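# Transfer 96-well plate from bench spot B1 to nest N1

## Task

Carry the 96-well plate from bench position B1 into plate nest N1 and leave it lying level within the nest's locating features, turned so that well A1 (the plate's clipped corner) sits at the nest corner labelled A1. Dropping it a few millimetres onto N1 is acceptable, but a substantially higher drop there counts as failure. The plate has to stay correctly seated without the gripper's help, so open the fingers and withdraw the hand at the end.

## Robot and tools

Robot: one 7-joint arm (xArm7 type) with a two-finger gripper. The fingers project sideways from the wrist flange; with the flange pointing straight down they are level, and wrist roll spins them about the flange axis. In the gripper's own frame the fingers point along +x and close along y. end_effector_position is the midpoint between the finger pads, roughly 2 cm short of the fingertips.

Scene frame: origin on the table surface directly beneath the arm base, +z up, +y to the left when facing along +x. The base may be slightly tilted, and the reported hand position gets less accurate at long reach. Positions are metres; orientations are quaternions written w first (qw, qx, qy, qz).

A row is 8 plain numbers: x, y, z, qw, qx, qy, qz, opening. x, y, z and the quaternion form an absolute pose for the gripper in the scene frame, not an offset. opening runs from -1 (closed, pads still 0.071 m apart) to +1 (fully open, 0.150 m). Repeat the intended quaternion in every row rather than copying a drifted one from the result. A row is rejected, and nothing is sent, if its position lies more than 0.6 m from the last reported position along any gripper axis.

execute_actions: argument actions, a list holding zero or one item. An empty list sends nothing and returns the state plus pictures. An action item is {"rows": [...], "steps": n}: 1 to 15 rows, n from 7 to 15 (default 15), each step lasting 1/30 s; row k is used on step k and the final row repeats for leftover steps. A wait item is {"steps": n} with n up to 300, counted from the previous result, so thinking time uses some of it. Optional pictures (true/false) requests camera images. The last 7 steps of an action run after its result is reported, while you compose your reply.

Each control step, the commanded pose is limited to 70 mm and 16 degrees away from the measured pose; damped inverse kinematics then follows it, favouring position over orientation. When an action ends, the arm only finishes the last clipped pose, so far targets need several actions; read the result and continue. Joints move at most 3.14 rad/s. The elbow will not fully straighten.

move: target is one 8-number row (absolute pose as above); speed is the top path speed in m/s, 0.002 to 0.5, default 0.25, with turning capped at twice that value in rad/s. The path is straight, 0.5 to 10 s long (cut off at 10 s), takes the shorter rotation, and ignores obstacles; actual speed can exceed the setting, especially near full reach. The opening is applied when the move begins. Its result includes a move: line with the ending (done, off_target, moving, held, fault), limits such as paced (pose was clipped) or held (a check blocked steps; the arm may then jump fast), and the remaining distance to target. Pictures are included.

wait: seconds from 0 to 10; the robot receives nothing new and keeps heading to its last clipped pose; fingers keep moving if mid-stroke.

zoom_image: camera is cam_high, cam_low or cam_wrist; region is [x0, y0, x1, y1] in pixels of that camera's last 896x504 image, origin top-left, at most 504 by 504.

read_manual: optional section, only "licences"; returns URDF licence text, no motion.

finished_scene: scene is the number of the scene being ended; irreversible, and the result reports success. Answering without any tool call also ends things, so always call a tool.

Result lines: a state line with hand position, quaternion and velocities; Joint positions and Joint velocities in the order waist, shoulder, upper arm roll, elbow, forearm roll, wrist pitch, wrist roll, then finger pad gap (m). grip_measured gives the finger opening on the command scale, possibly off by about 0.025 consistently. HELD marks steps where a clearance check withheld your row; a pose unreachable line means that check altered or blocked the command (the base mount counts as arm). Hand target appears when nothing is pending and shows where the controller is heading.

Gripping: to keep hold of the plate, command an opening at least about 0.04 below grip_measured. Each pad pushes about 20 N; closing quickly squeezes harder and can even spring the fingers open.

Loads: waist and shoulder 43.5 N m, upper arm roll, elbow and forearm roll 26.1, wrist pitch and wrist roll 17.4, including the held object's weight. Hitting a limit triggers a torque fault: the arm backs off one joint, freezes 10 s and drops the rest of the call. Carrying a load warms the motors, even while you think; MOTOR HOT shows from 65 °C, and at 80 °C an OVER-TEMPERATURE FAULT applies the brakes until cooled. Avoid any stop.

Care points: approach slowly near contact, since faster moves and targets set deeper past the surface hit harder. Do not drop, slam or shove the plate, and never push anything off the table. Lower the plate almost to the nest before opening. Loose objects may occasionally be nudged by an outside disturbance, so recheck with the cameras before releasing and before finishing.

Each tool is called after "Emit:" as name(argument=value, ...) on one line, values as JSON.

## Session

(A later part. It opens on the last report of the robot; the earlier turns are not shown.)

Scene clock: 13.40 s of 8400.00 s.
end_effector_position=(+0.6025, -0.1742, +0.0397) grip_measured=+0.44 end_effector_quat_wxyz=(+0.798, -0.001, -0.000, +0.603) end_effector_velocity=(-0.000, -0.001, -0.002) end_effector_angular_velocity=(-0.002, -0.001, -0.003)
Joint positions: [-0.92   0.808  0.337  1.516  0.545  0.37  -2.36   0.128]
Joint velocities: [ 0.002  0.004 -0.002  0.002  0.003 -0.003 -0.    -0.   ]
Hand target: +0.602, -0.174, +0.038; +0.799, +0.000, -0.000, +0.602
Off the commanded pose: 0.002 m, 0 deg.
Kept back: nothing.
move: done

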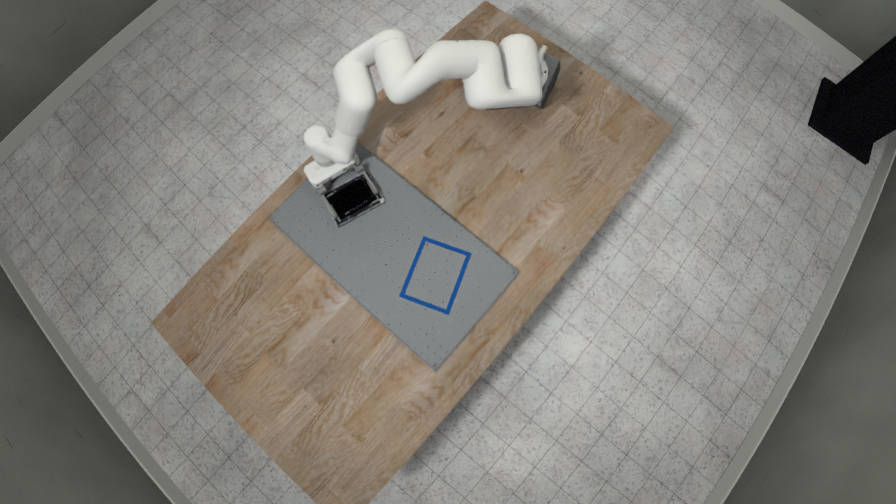

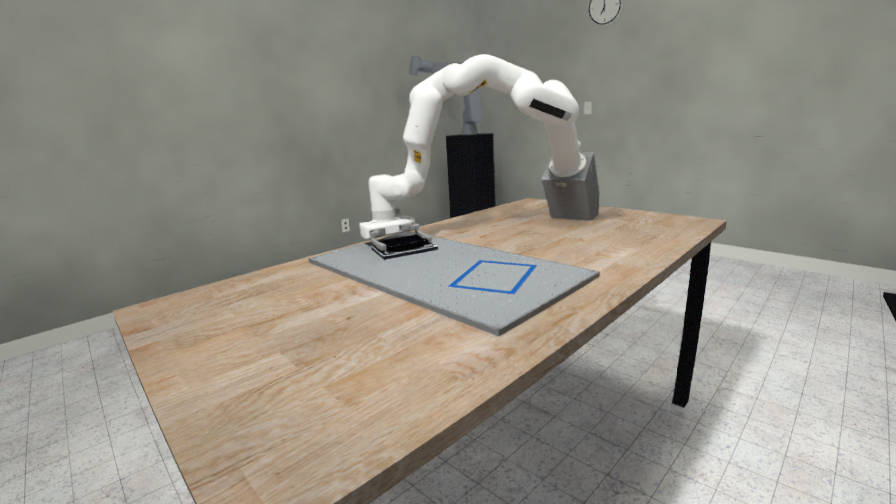

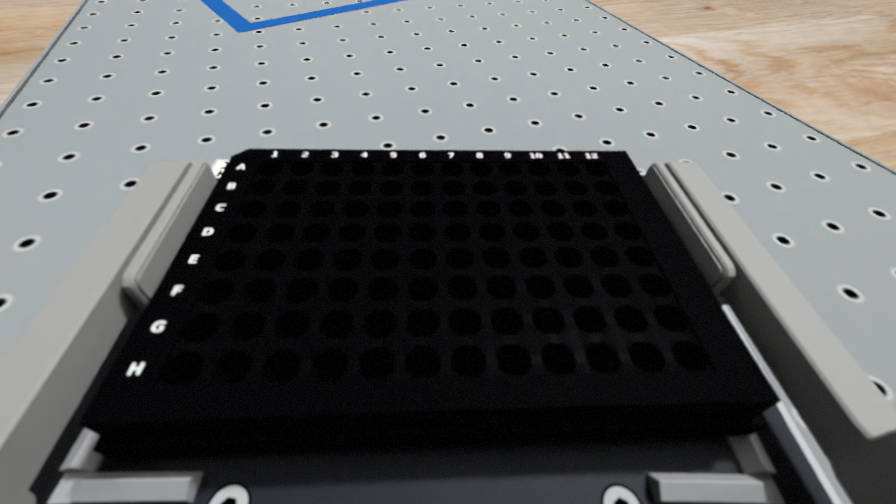

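Emit:
move(target=[0.6, -0.1772, 0.044, 0.7986, 0, 0, 0.6018, 0.3], speed=0.03)

Emit:
move(target=[0.6, -0.1772, 0.037, 0.7986, 0, 0, 0.6018, 0.3], speed=0.03)

Emit:
zoom_image(camera="cam_low", region=[350, 210, 450, 270])

Scene clock: 14.57 s of 8400.00 s.
end_effector_position=(+0.5997, -0.1771, +0.0437) grip_measured=+0.44 end_effector_quat_wxyz=(+0.799, +0.000, +0.000, +0.602) end_effector_velocity=(+0.001, -0.002, +0.002) end_effector_angular_velocity=(-0.003, -0.003, -0.002)
Joint positions: [-0.932  0.8    0.339  1.506  0.547  0.377 -2.365  0.128]
Joint velocities: [-0.002 -0.003 -0.001  0.001  0.001  0.001  0.     0.   ]
Hand target: +0.600, -0.177, +0.044; +0.799, +0.000, +0.000, +0.602
Off the commanded pose: 0.000 m, 0 deg.
Kept back: nothing.
move: done

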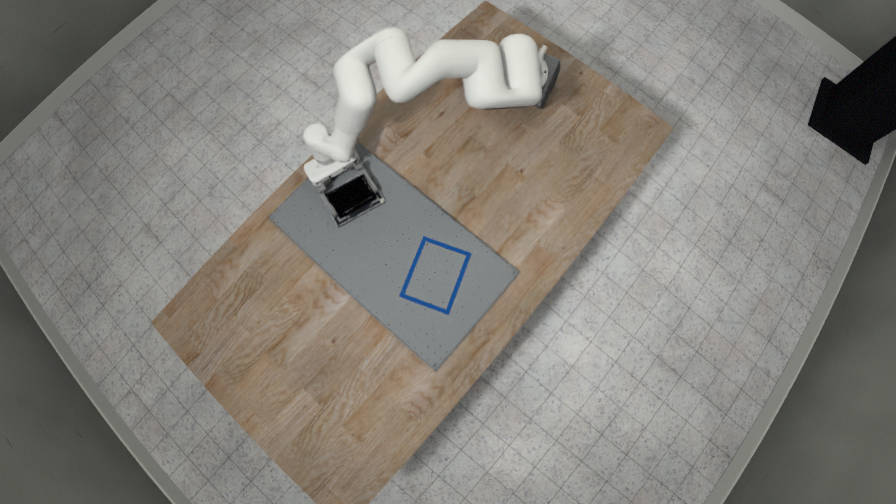

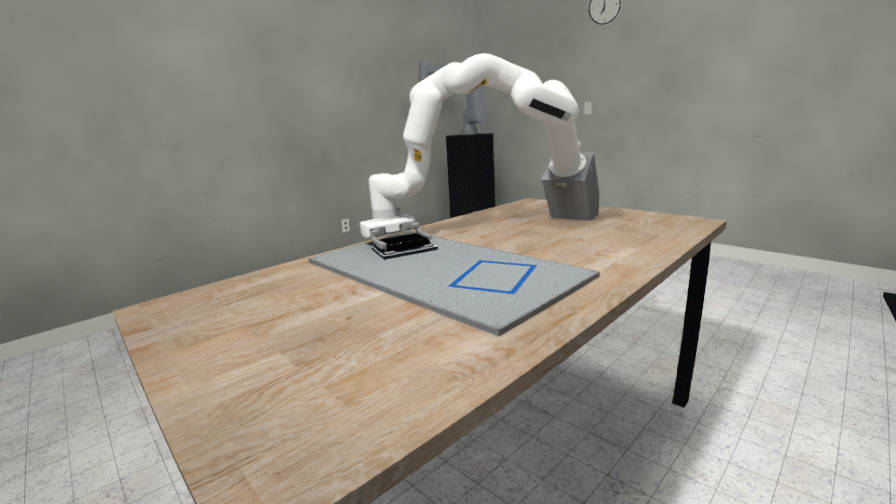

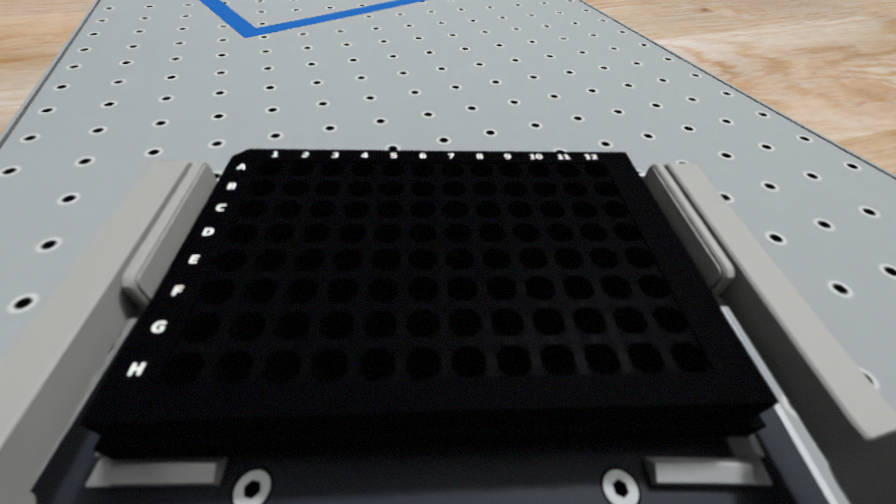

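Scene clock: 15.27 s of 8400.00 s.
end_effector_position=(+0.6006, -0.1778, +0.0380) grip_measured=+0.44 end_effector_quat_wxyz=(+0.799, -0.001, -0.000, +0.602) end_effector_velocity=(-0.001, +0.001, -0.003) end_effector_angular_velocity=(+0.000, -0.000, +0.002)
Joint positions: [-0.924  0.818  0.337  1.523  0.545  0.372 -2.363  0.128]
Joint velocities: [ 0.004  0.008  0.     0.004  0.    -0.005 -0.002 -0.   ]
Hand target: +0.600, -0.177, +0.037; +0.799, -0.000, -0.000, +0.602
Off the commanded pose: 0.001 m, 0 deg.
Kept back: nothing.
move: done

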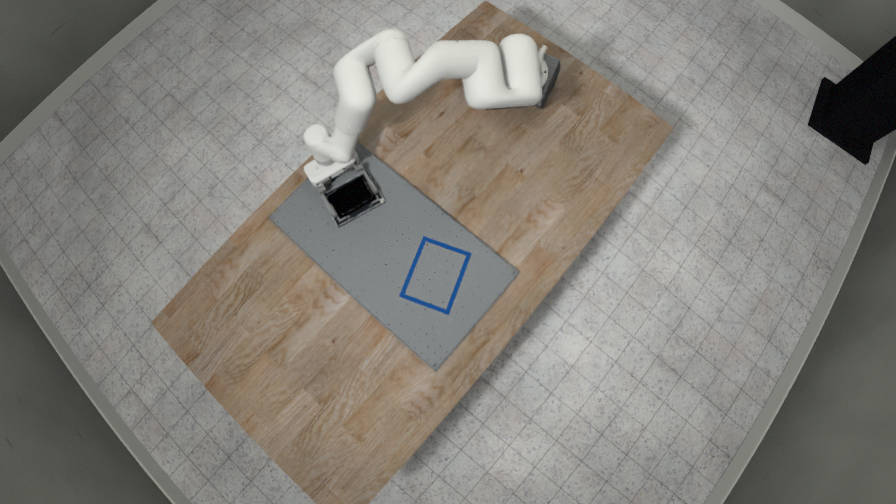

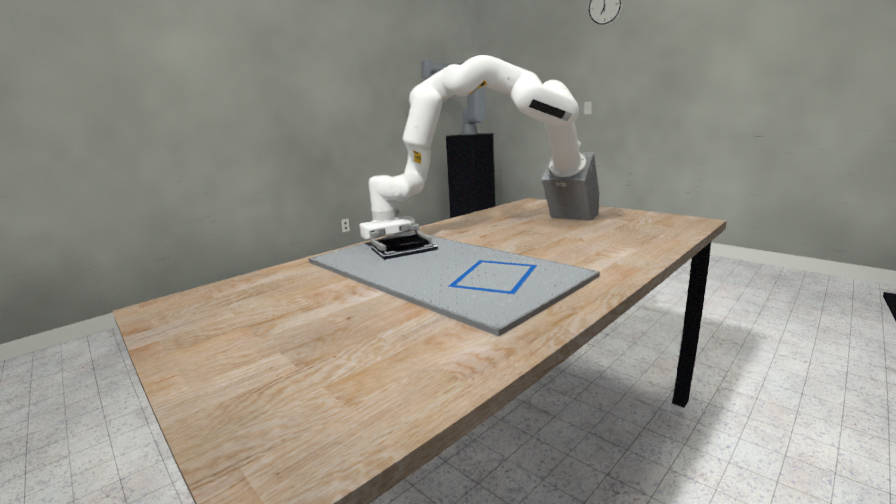

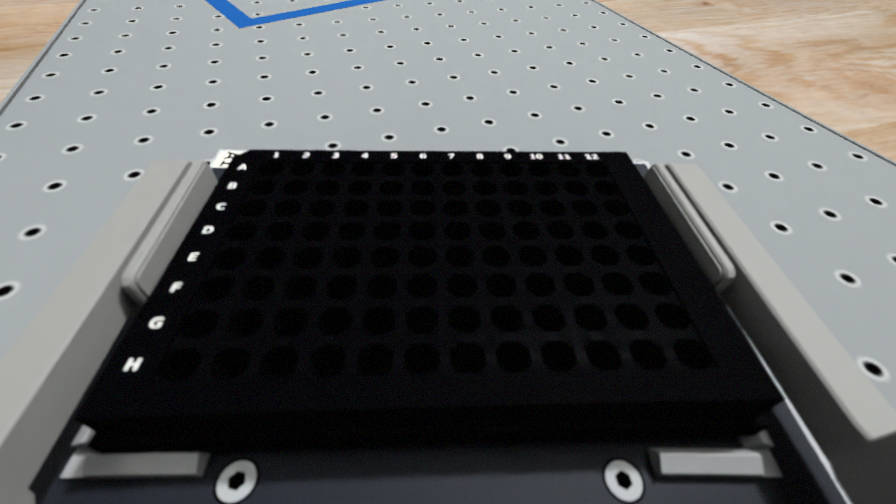

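Region (350, 210, 450, 270) of cam_low's 896x504 image, scaled by 5.040, with more detail than that image has; it fills the top 302 rows of this view, and the rest is white.

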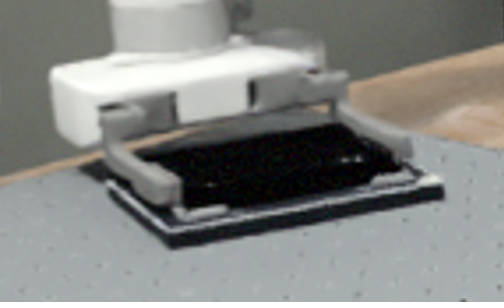

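Emit:
move(target=[0.6006, -0.1757, 0.043, 0.7986, 0, 0, 0.6018, 0.3], speed=0.03)

Emit:
move(target=[0.6006, -0.1757, 0.038, 0.7986, 0, 0, 0.6018, 0.3], speed=0.03)

Emit:
move(target=[0.6006, -0.1757, 0.038, 0.7986, 0, 0, 0.6018, 1], speed=0.03)

Emit:
move(target=[0.585, -0.235, 0.12, 0.7986, 0, 0, 0.6018, 1], speed=0.15)

Emit:
zoom_image(camera="cam_low", region=[350, 210, 450, 270])

Scene clock: 16.47 s of 8400.00 s.
end_effector_position=(+0.6002, -0.1747, +0.0423) grip_measured=+0.44 end_effector_quat_wxyz=(+0.798, +0.001, -0.000, +0.602) end_effector_velocity=(+0.002, -0.013, +0.006) end_effector_angular_velocity=(-0.023, -0.009, -0.015)
Joint positions: [-0.927  0.801  0.34   1.506  0.546  0.375 -2.364  0.128]
Joint velocities: [-0.011 -0.007 -0.01   0.006  0.002 -0.003  0.004  0.   ]
Hand target: +0.601, -0.176, +0.043; +0.799, -0.000, -0.000, +0.602
Off the commanded pose: 0.001 m, 0 deg.
Kept back: nothing.
move: done

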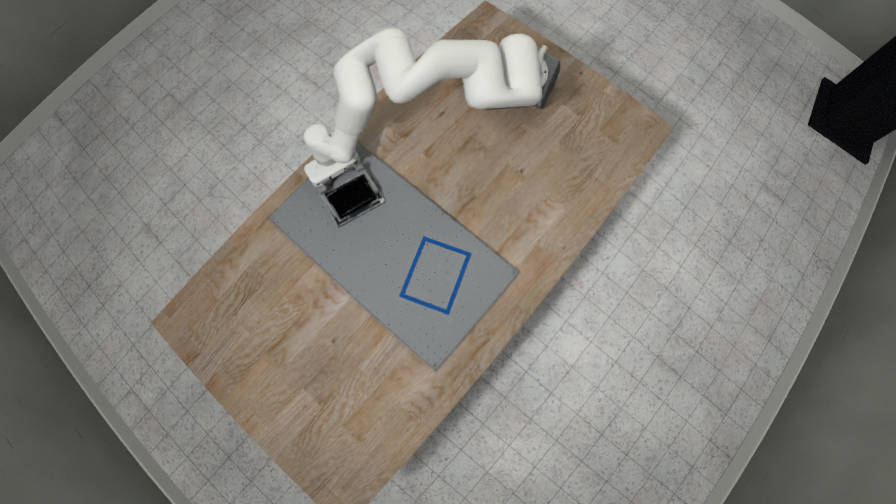

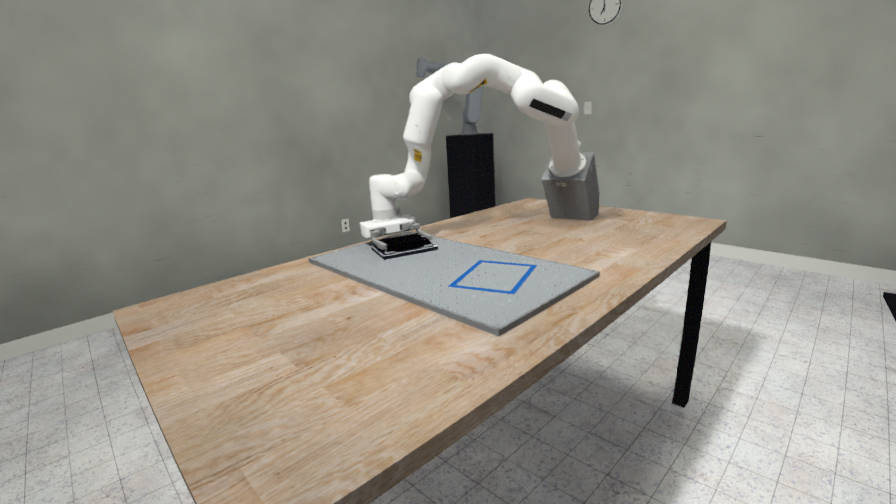

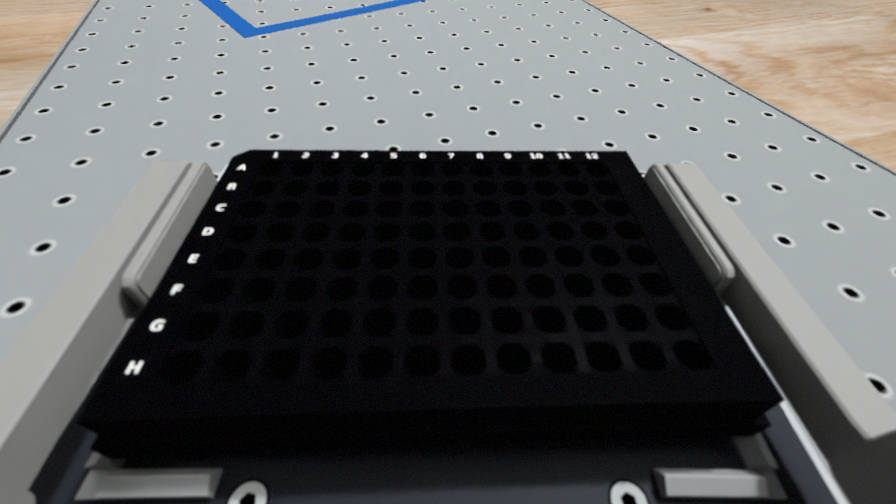

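Scene clock: 17.17 s of 8400.00 s.
end_effector_position=(+0.6008, -0.1754, +0.0392) grip_measured=+0.44 end_effector_quat_wxyz=(+0.798, +0.000, -0.000, +0.603) end_effector_velocity=(+0.000, -0.000, -0.002) end_effector_angular_velocity=(-0.002, -0.001, -0.002)
Joint positions: [-0.923  0.812  0.337  1.518  0.545  0.373 -2.364  0.128]
Joint velocities: [ 0.003  0.004 -0.002  0.004  0.004 -0.003 -0.001 -0.   ]
Hand target: +0.601, -0.176, +0.038; +0.799, +0.000, -0.000, +0.602
Off the commanded pose: 0.001 m, 0 deg.
Kept back: nothing.
move: done

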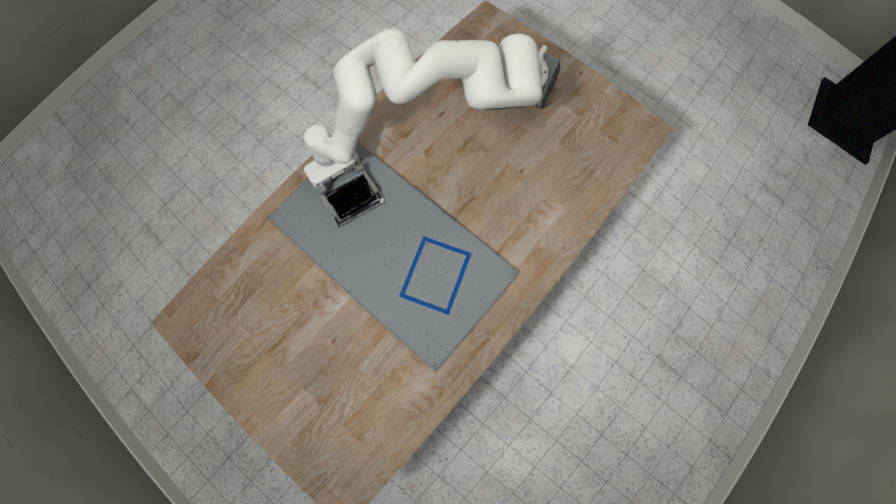

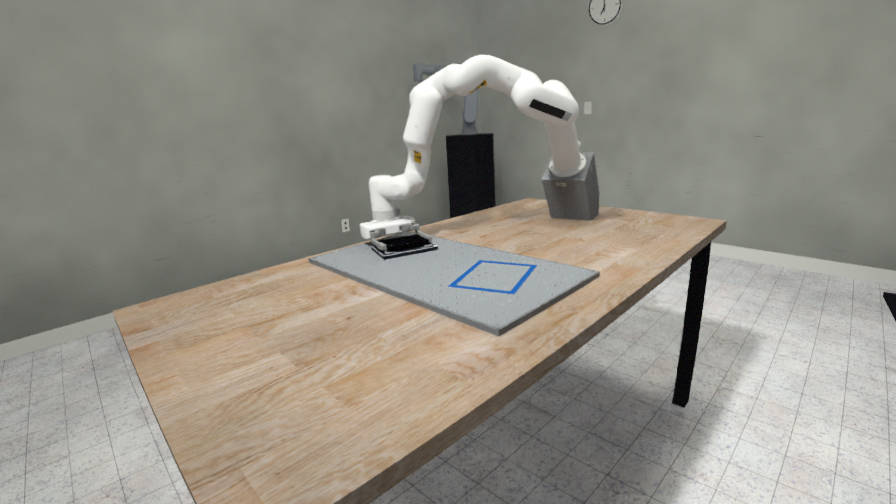

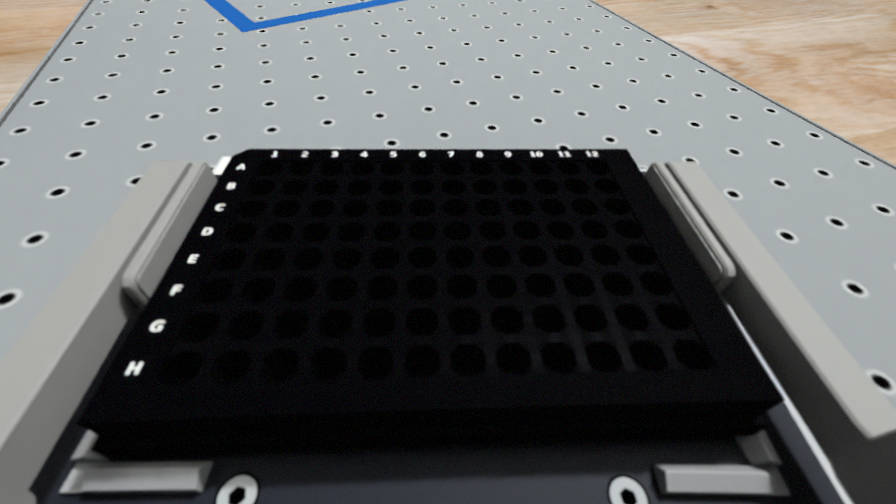

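Scene clock: 18.07 s of 8400.00 s.
end_effector_position=(+0.5988, -0.1754, +0.0383) grip_measured=+0.59 end_effector_quat_wxyz=(+0.794, -0.001, -0.000, +0.608) end_effector_velocity=(+0.000, +0.001, -0.000) end_effector_angular_velocity=(+0.000, +0.001, -0.000)
Joint positions: [-0.911  0.812  0.324  1.52   0.564  0.375 -2.388  0.134]
Joint velocities: [ 0.018 -0.003 -0.021  0.003  0.028  0.006 -0.016 -0.001]
Hand target: +0.601, -0.176, +0.038; +0.799, -0.000, -0.000, +0.602
Off the commanded pose: 0.002 m, 1 deg.
Kept back: nothing.
move: done

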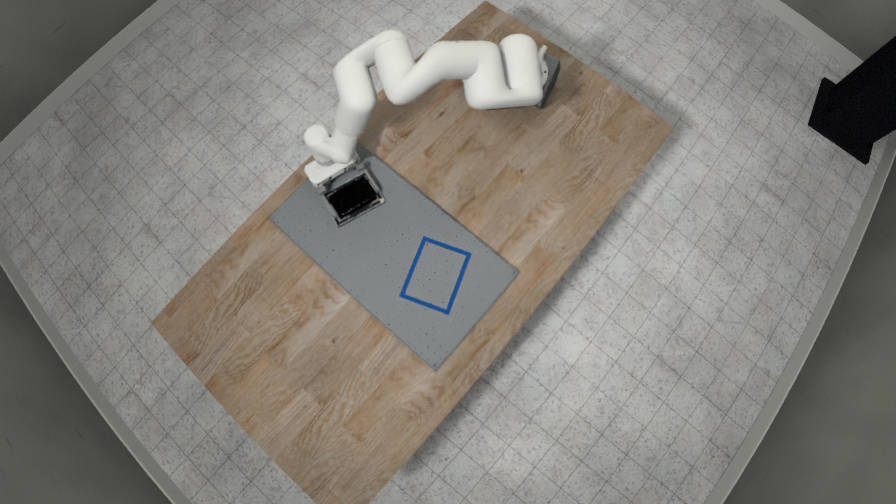

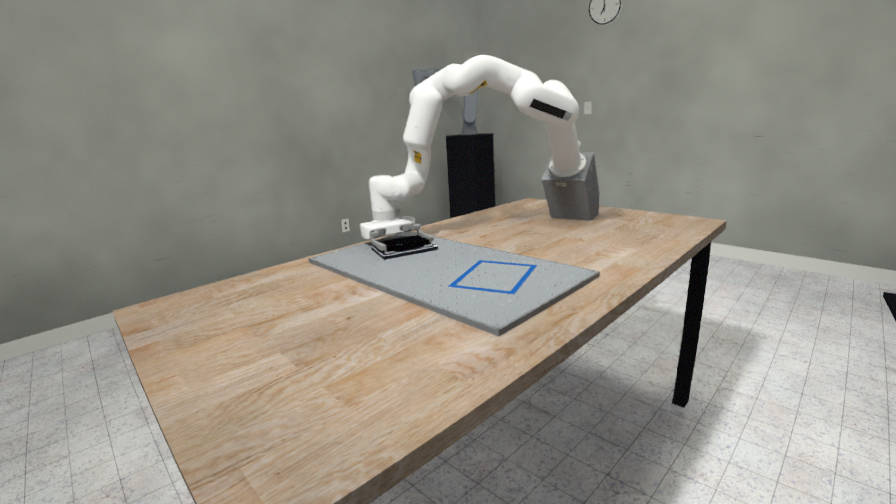

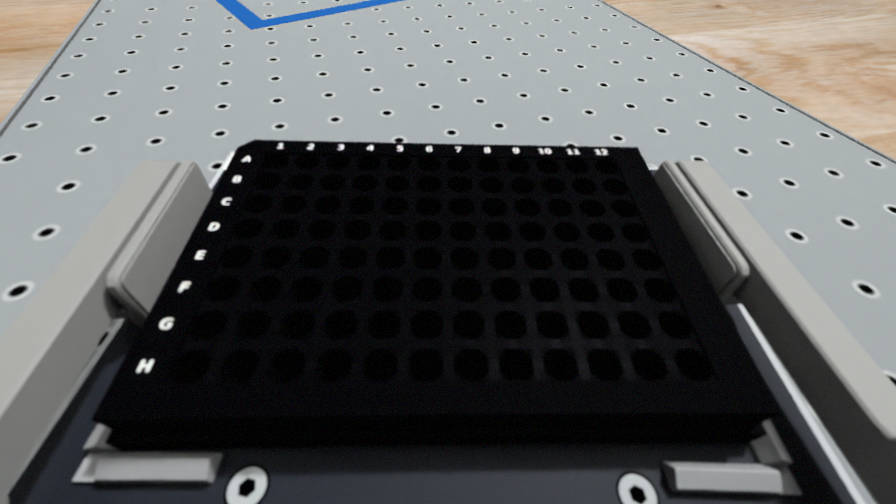

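Scene clock: 19.17 s of 8400.00 s.
end_effector_position=(+0.5847, -0.2338, +0.1194) grip_measured=+1.00 end_effector_quat_wxyz=(+0.799, +0.001, +0.000, +0.602) end_effector_velocity=(+0.000, -0.005, +0.004) end_effector_angular_velocity=(-0.007, -0.003, -0.002)
Joint positions: [-1.058  0.691  0.307  1.497  0.569  0.545 -2.453  0.15 ]
Joint velocities: [-0.007 -0.005 -0.002  0.003 -0.001  0.004 -0.001  0.   ]
Hand target: +0.585, -0.235, +0.120; +0.799, +0.000, +0.000, +0.602
Off the commanded pose: 0.001 m, 0 deg.
Kept back: nothing.
move: done

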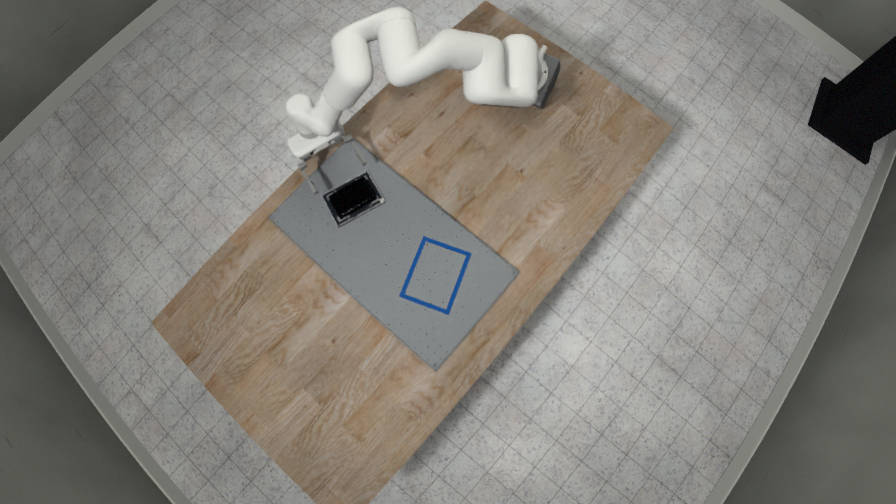

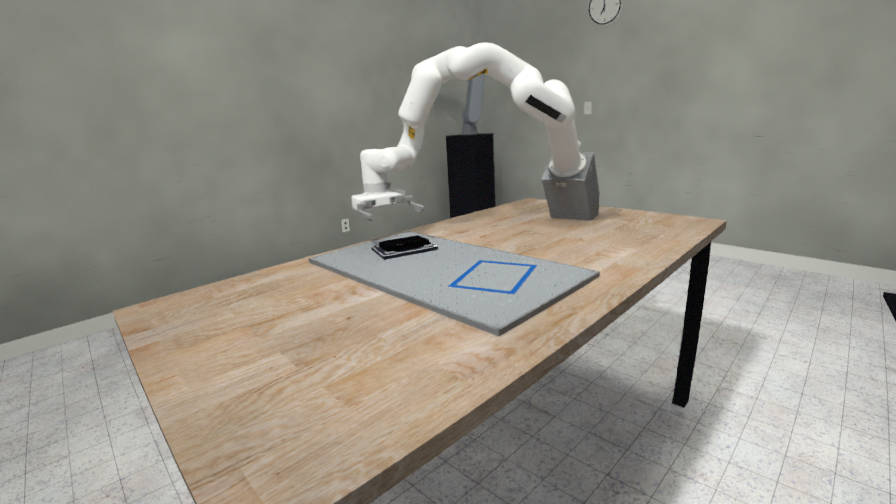

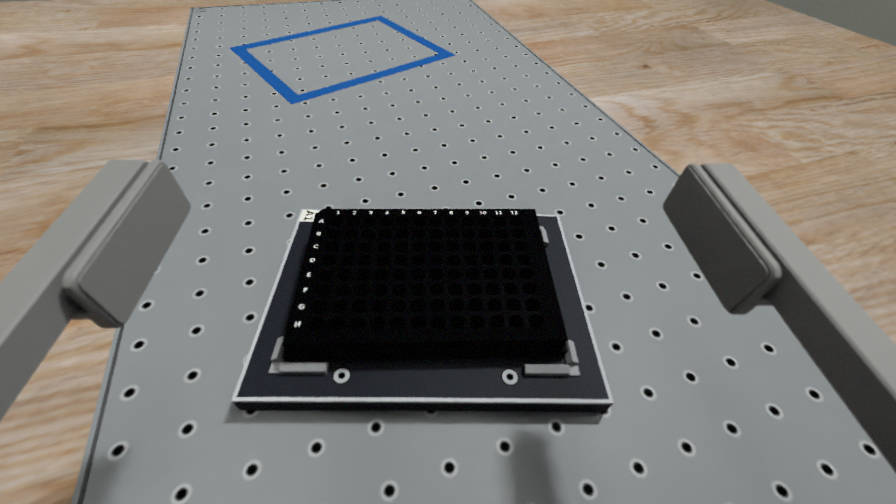

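Region (350, 210, 450, 270) of cam_low's 896x504 image, scaled by 5.040, with more detail than that image has; it fills the top 302 rows of this view, and the rest is white.

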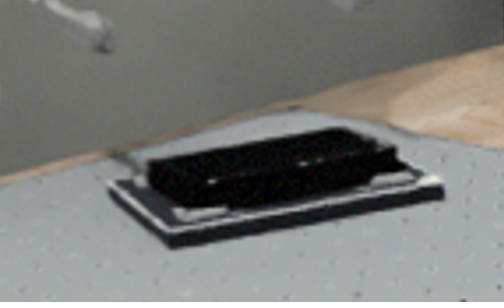

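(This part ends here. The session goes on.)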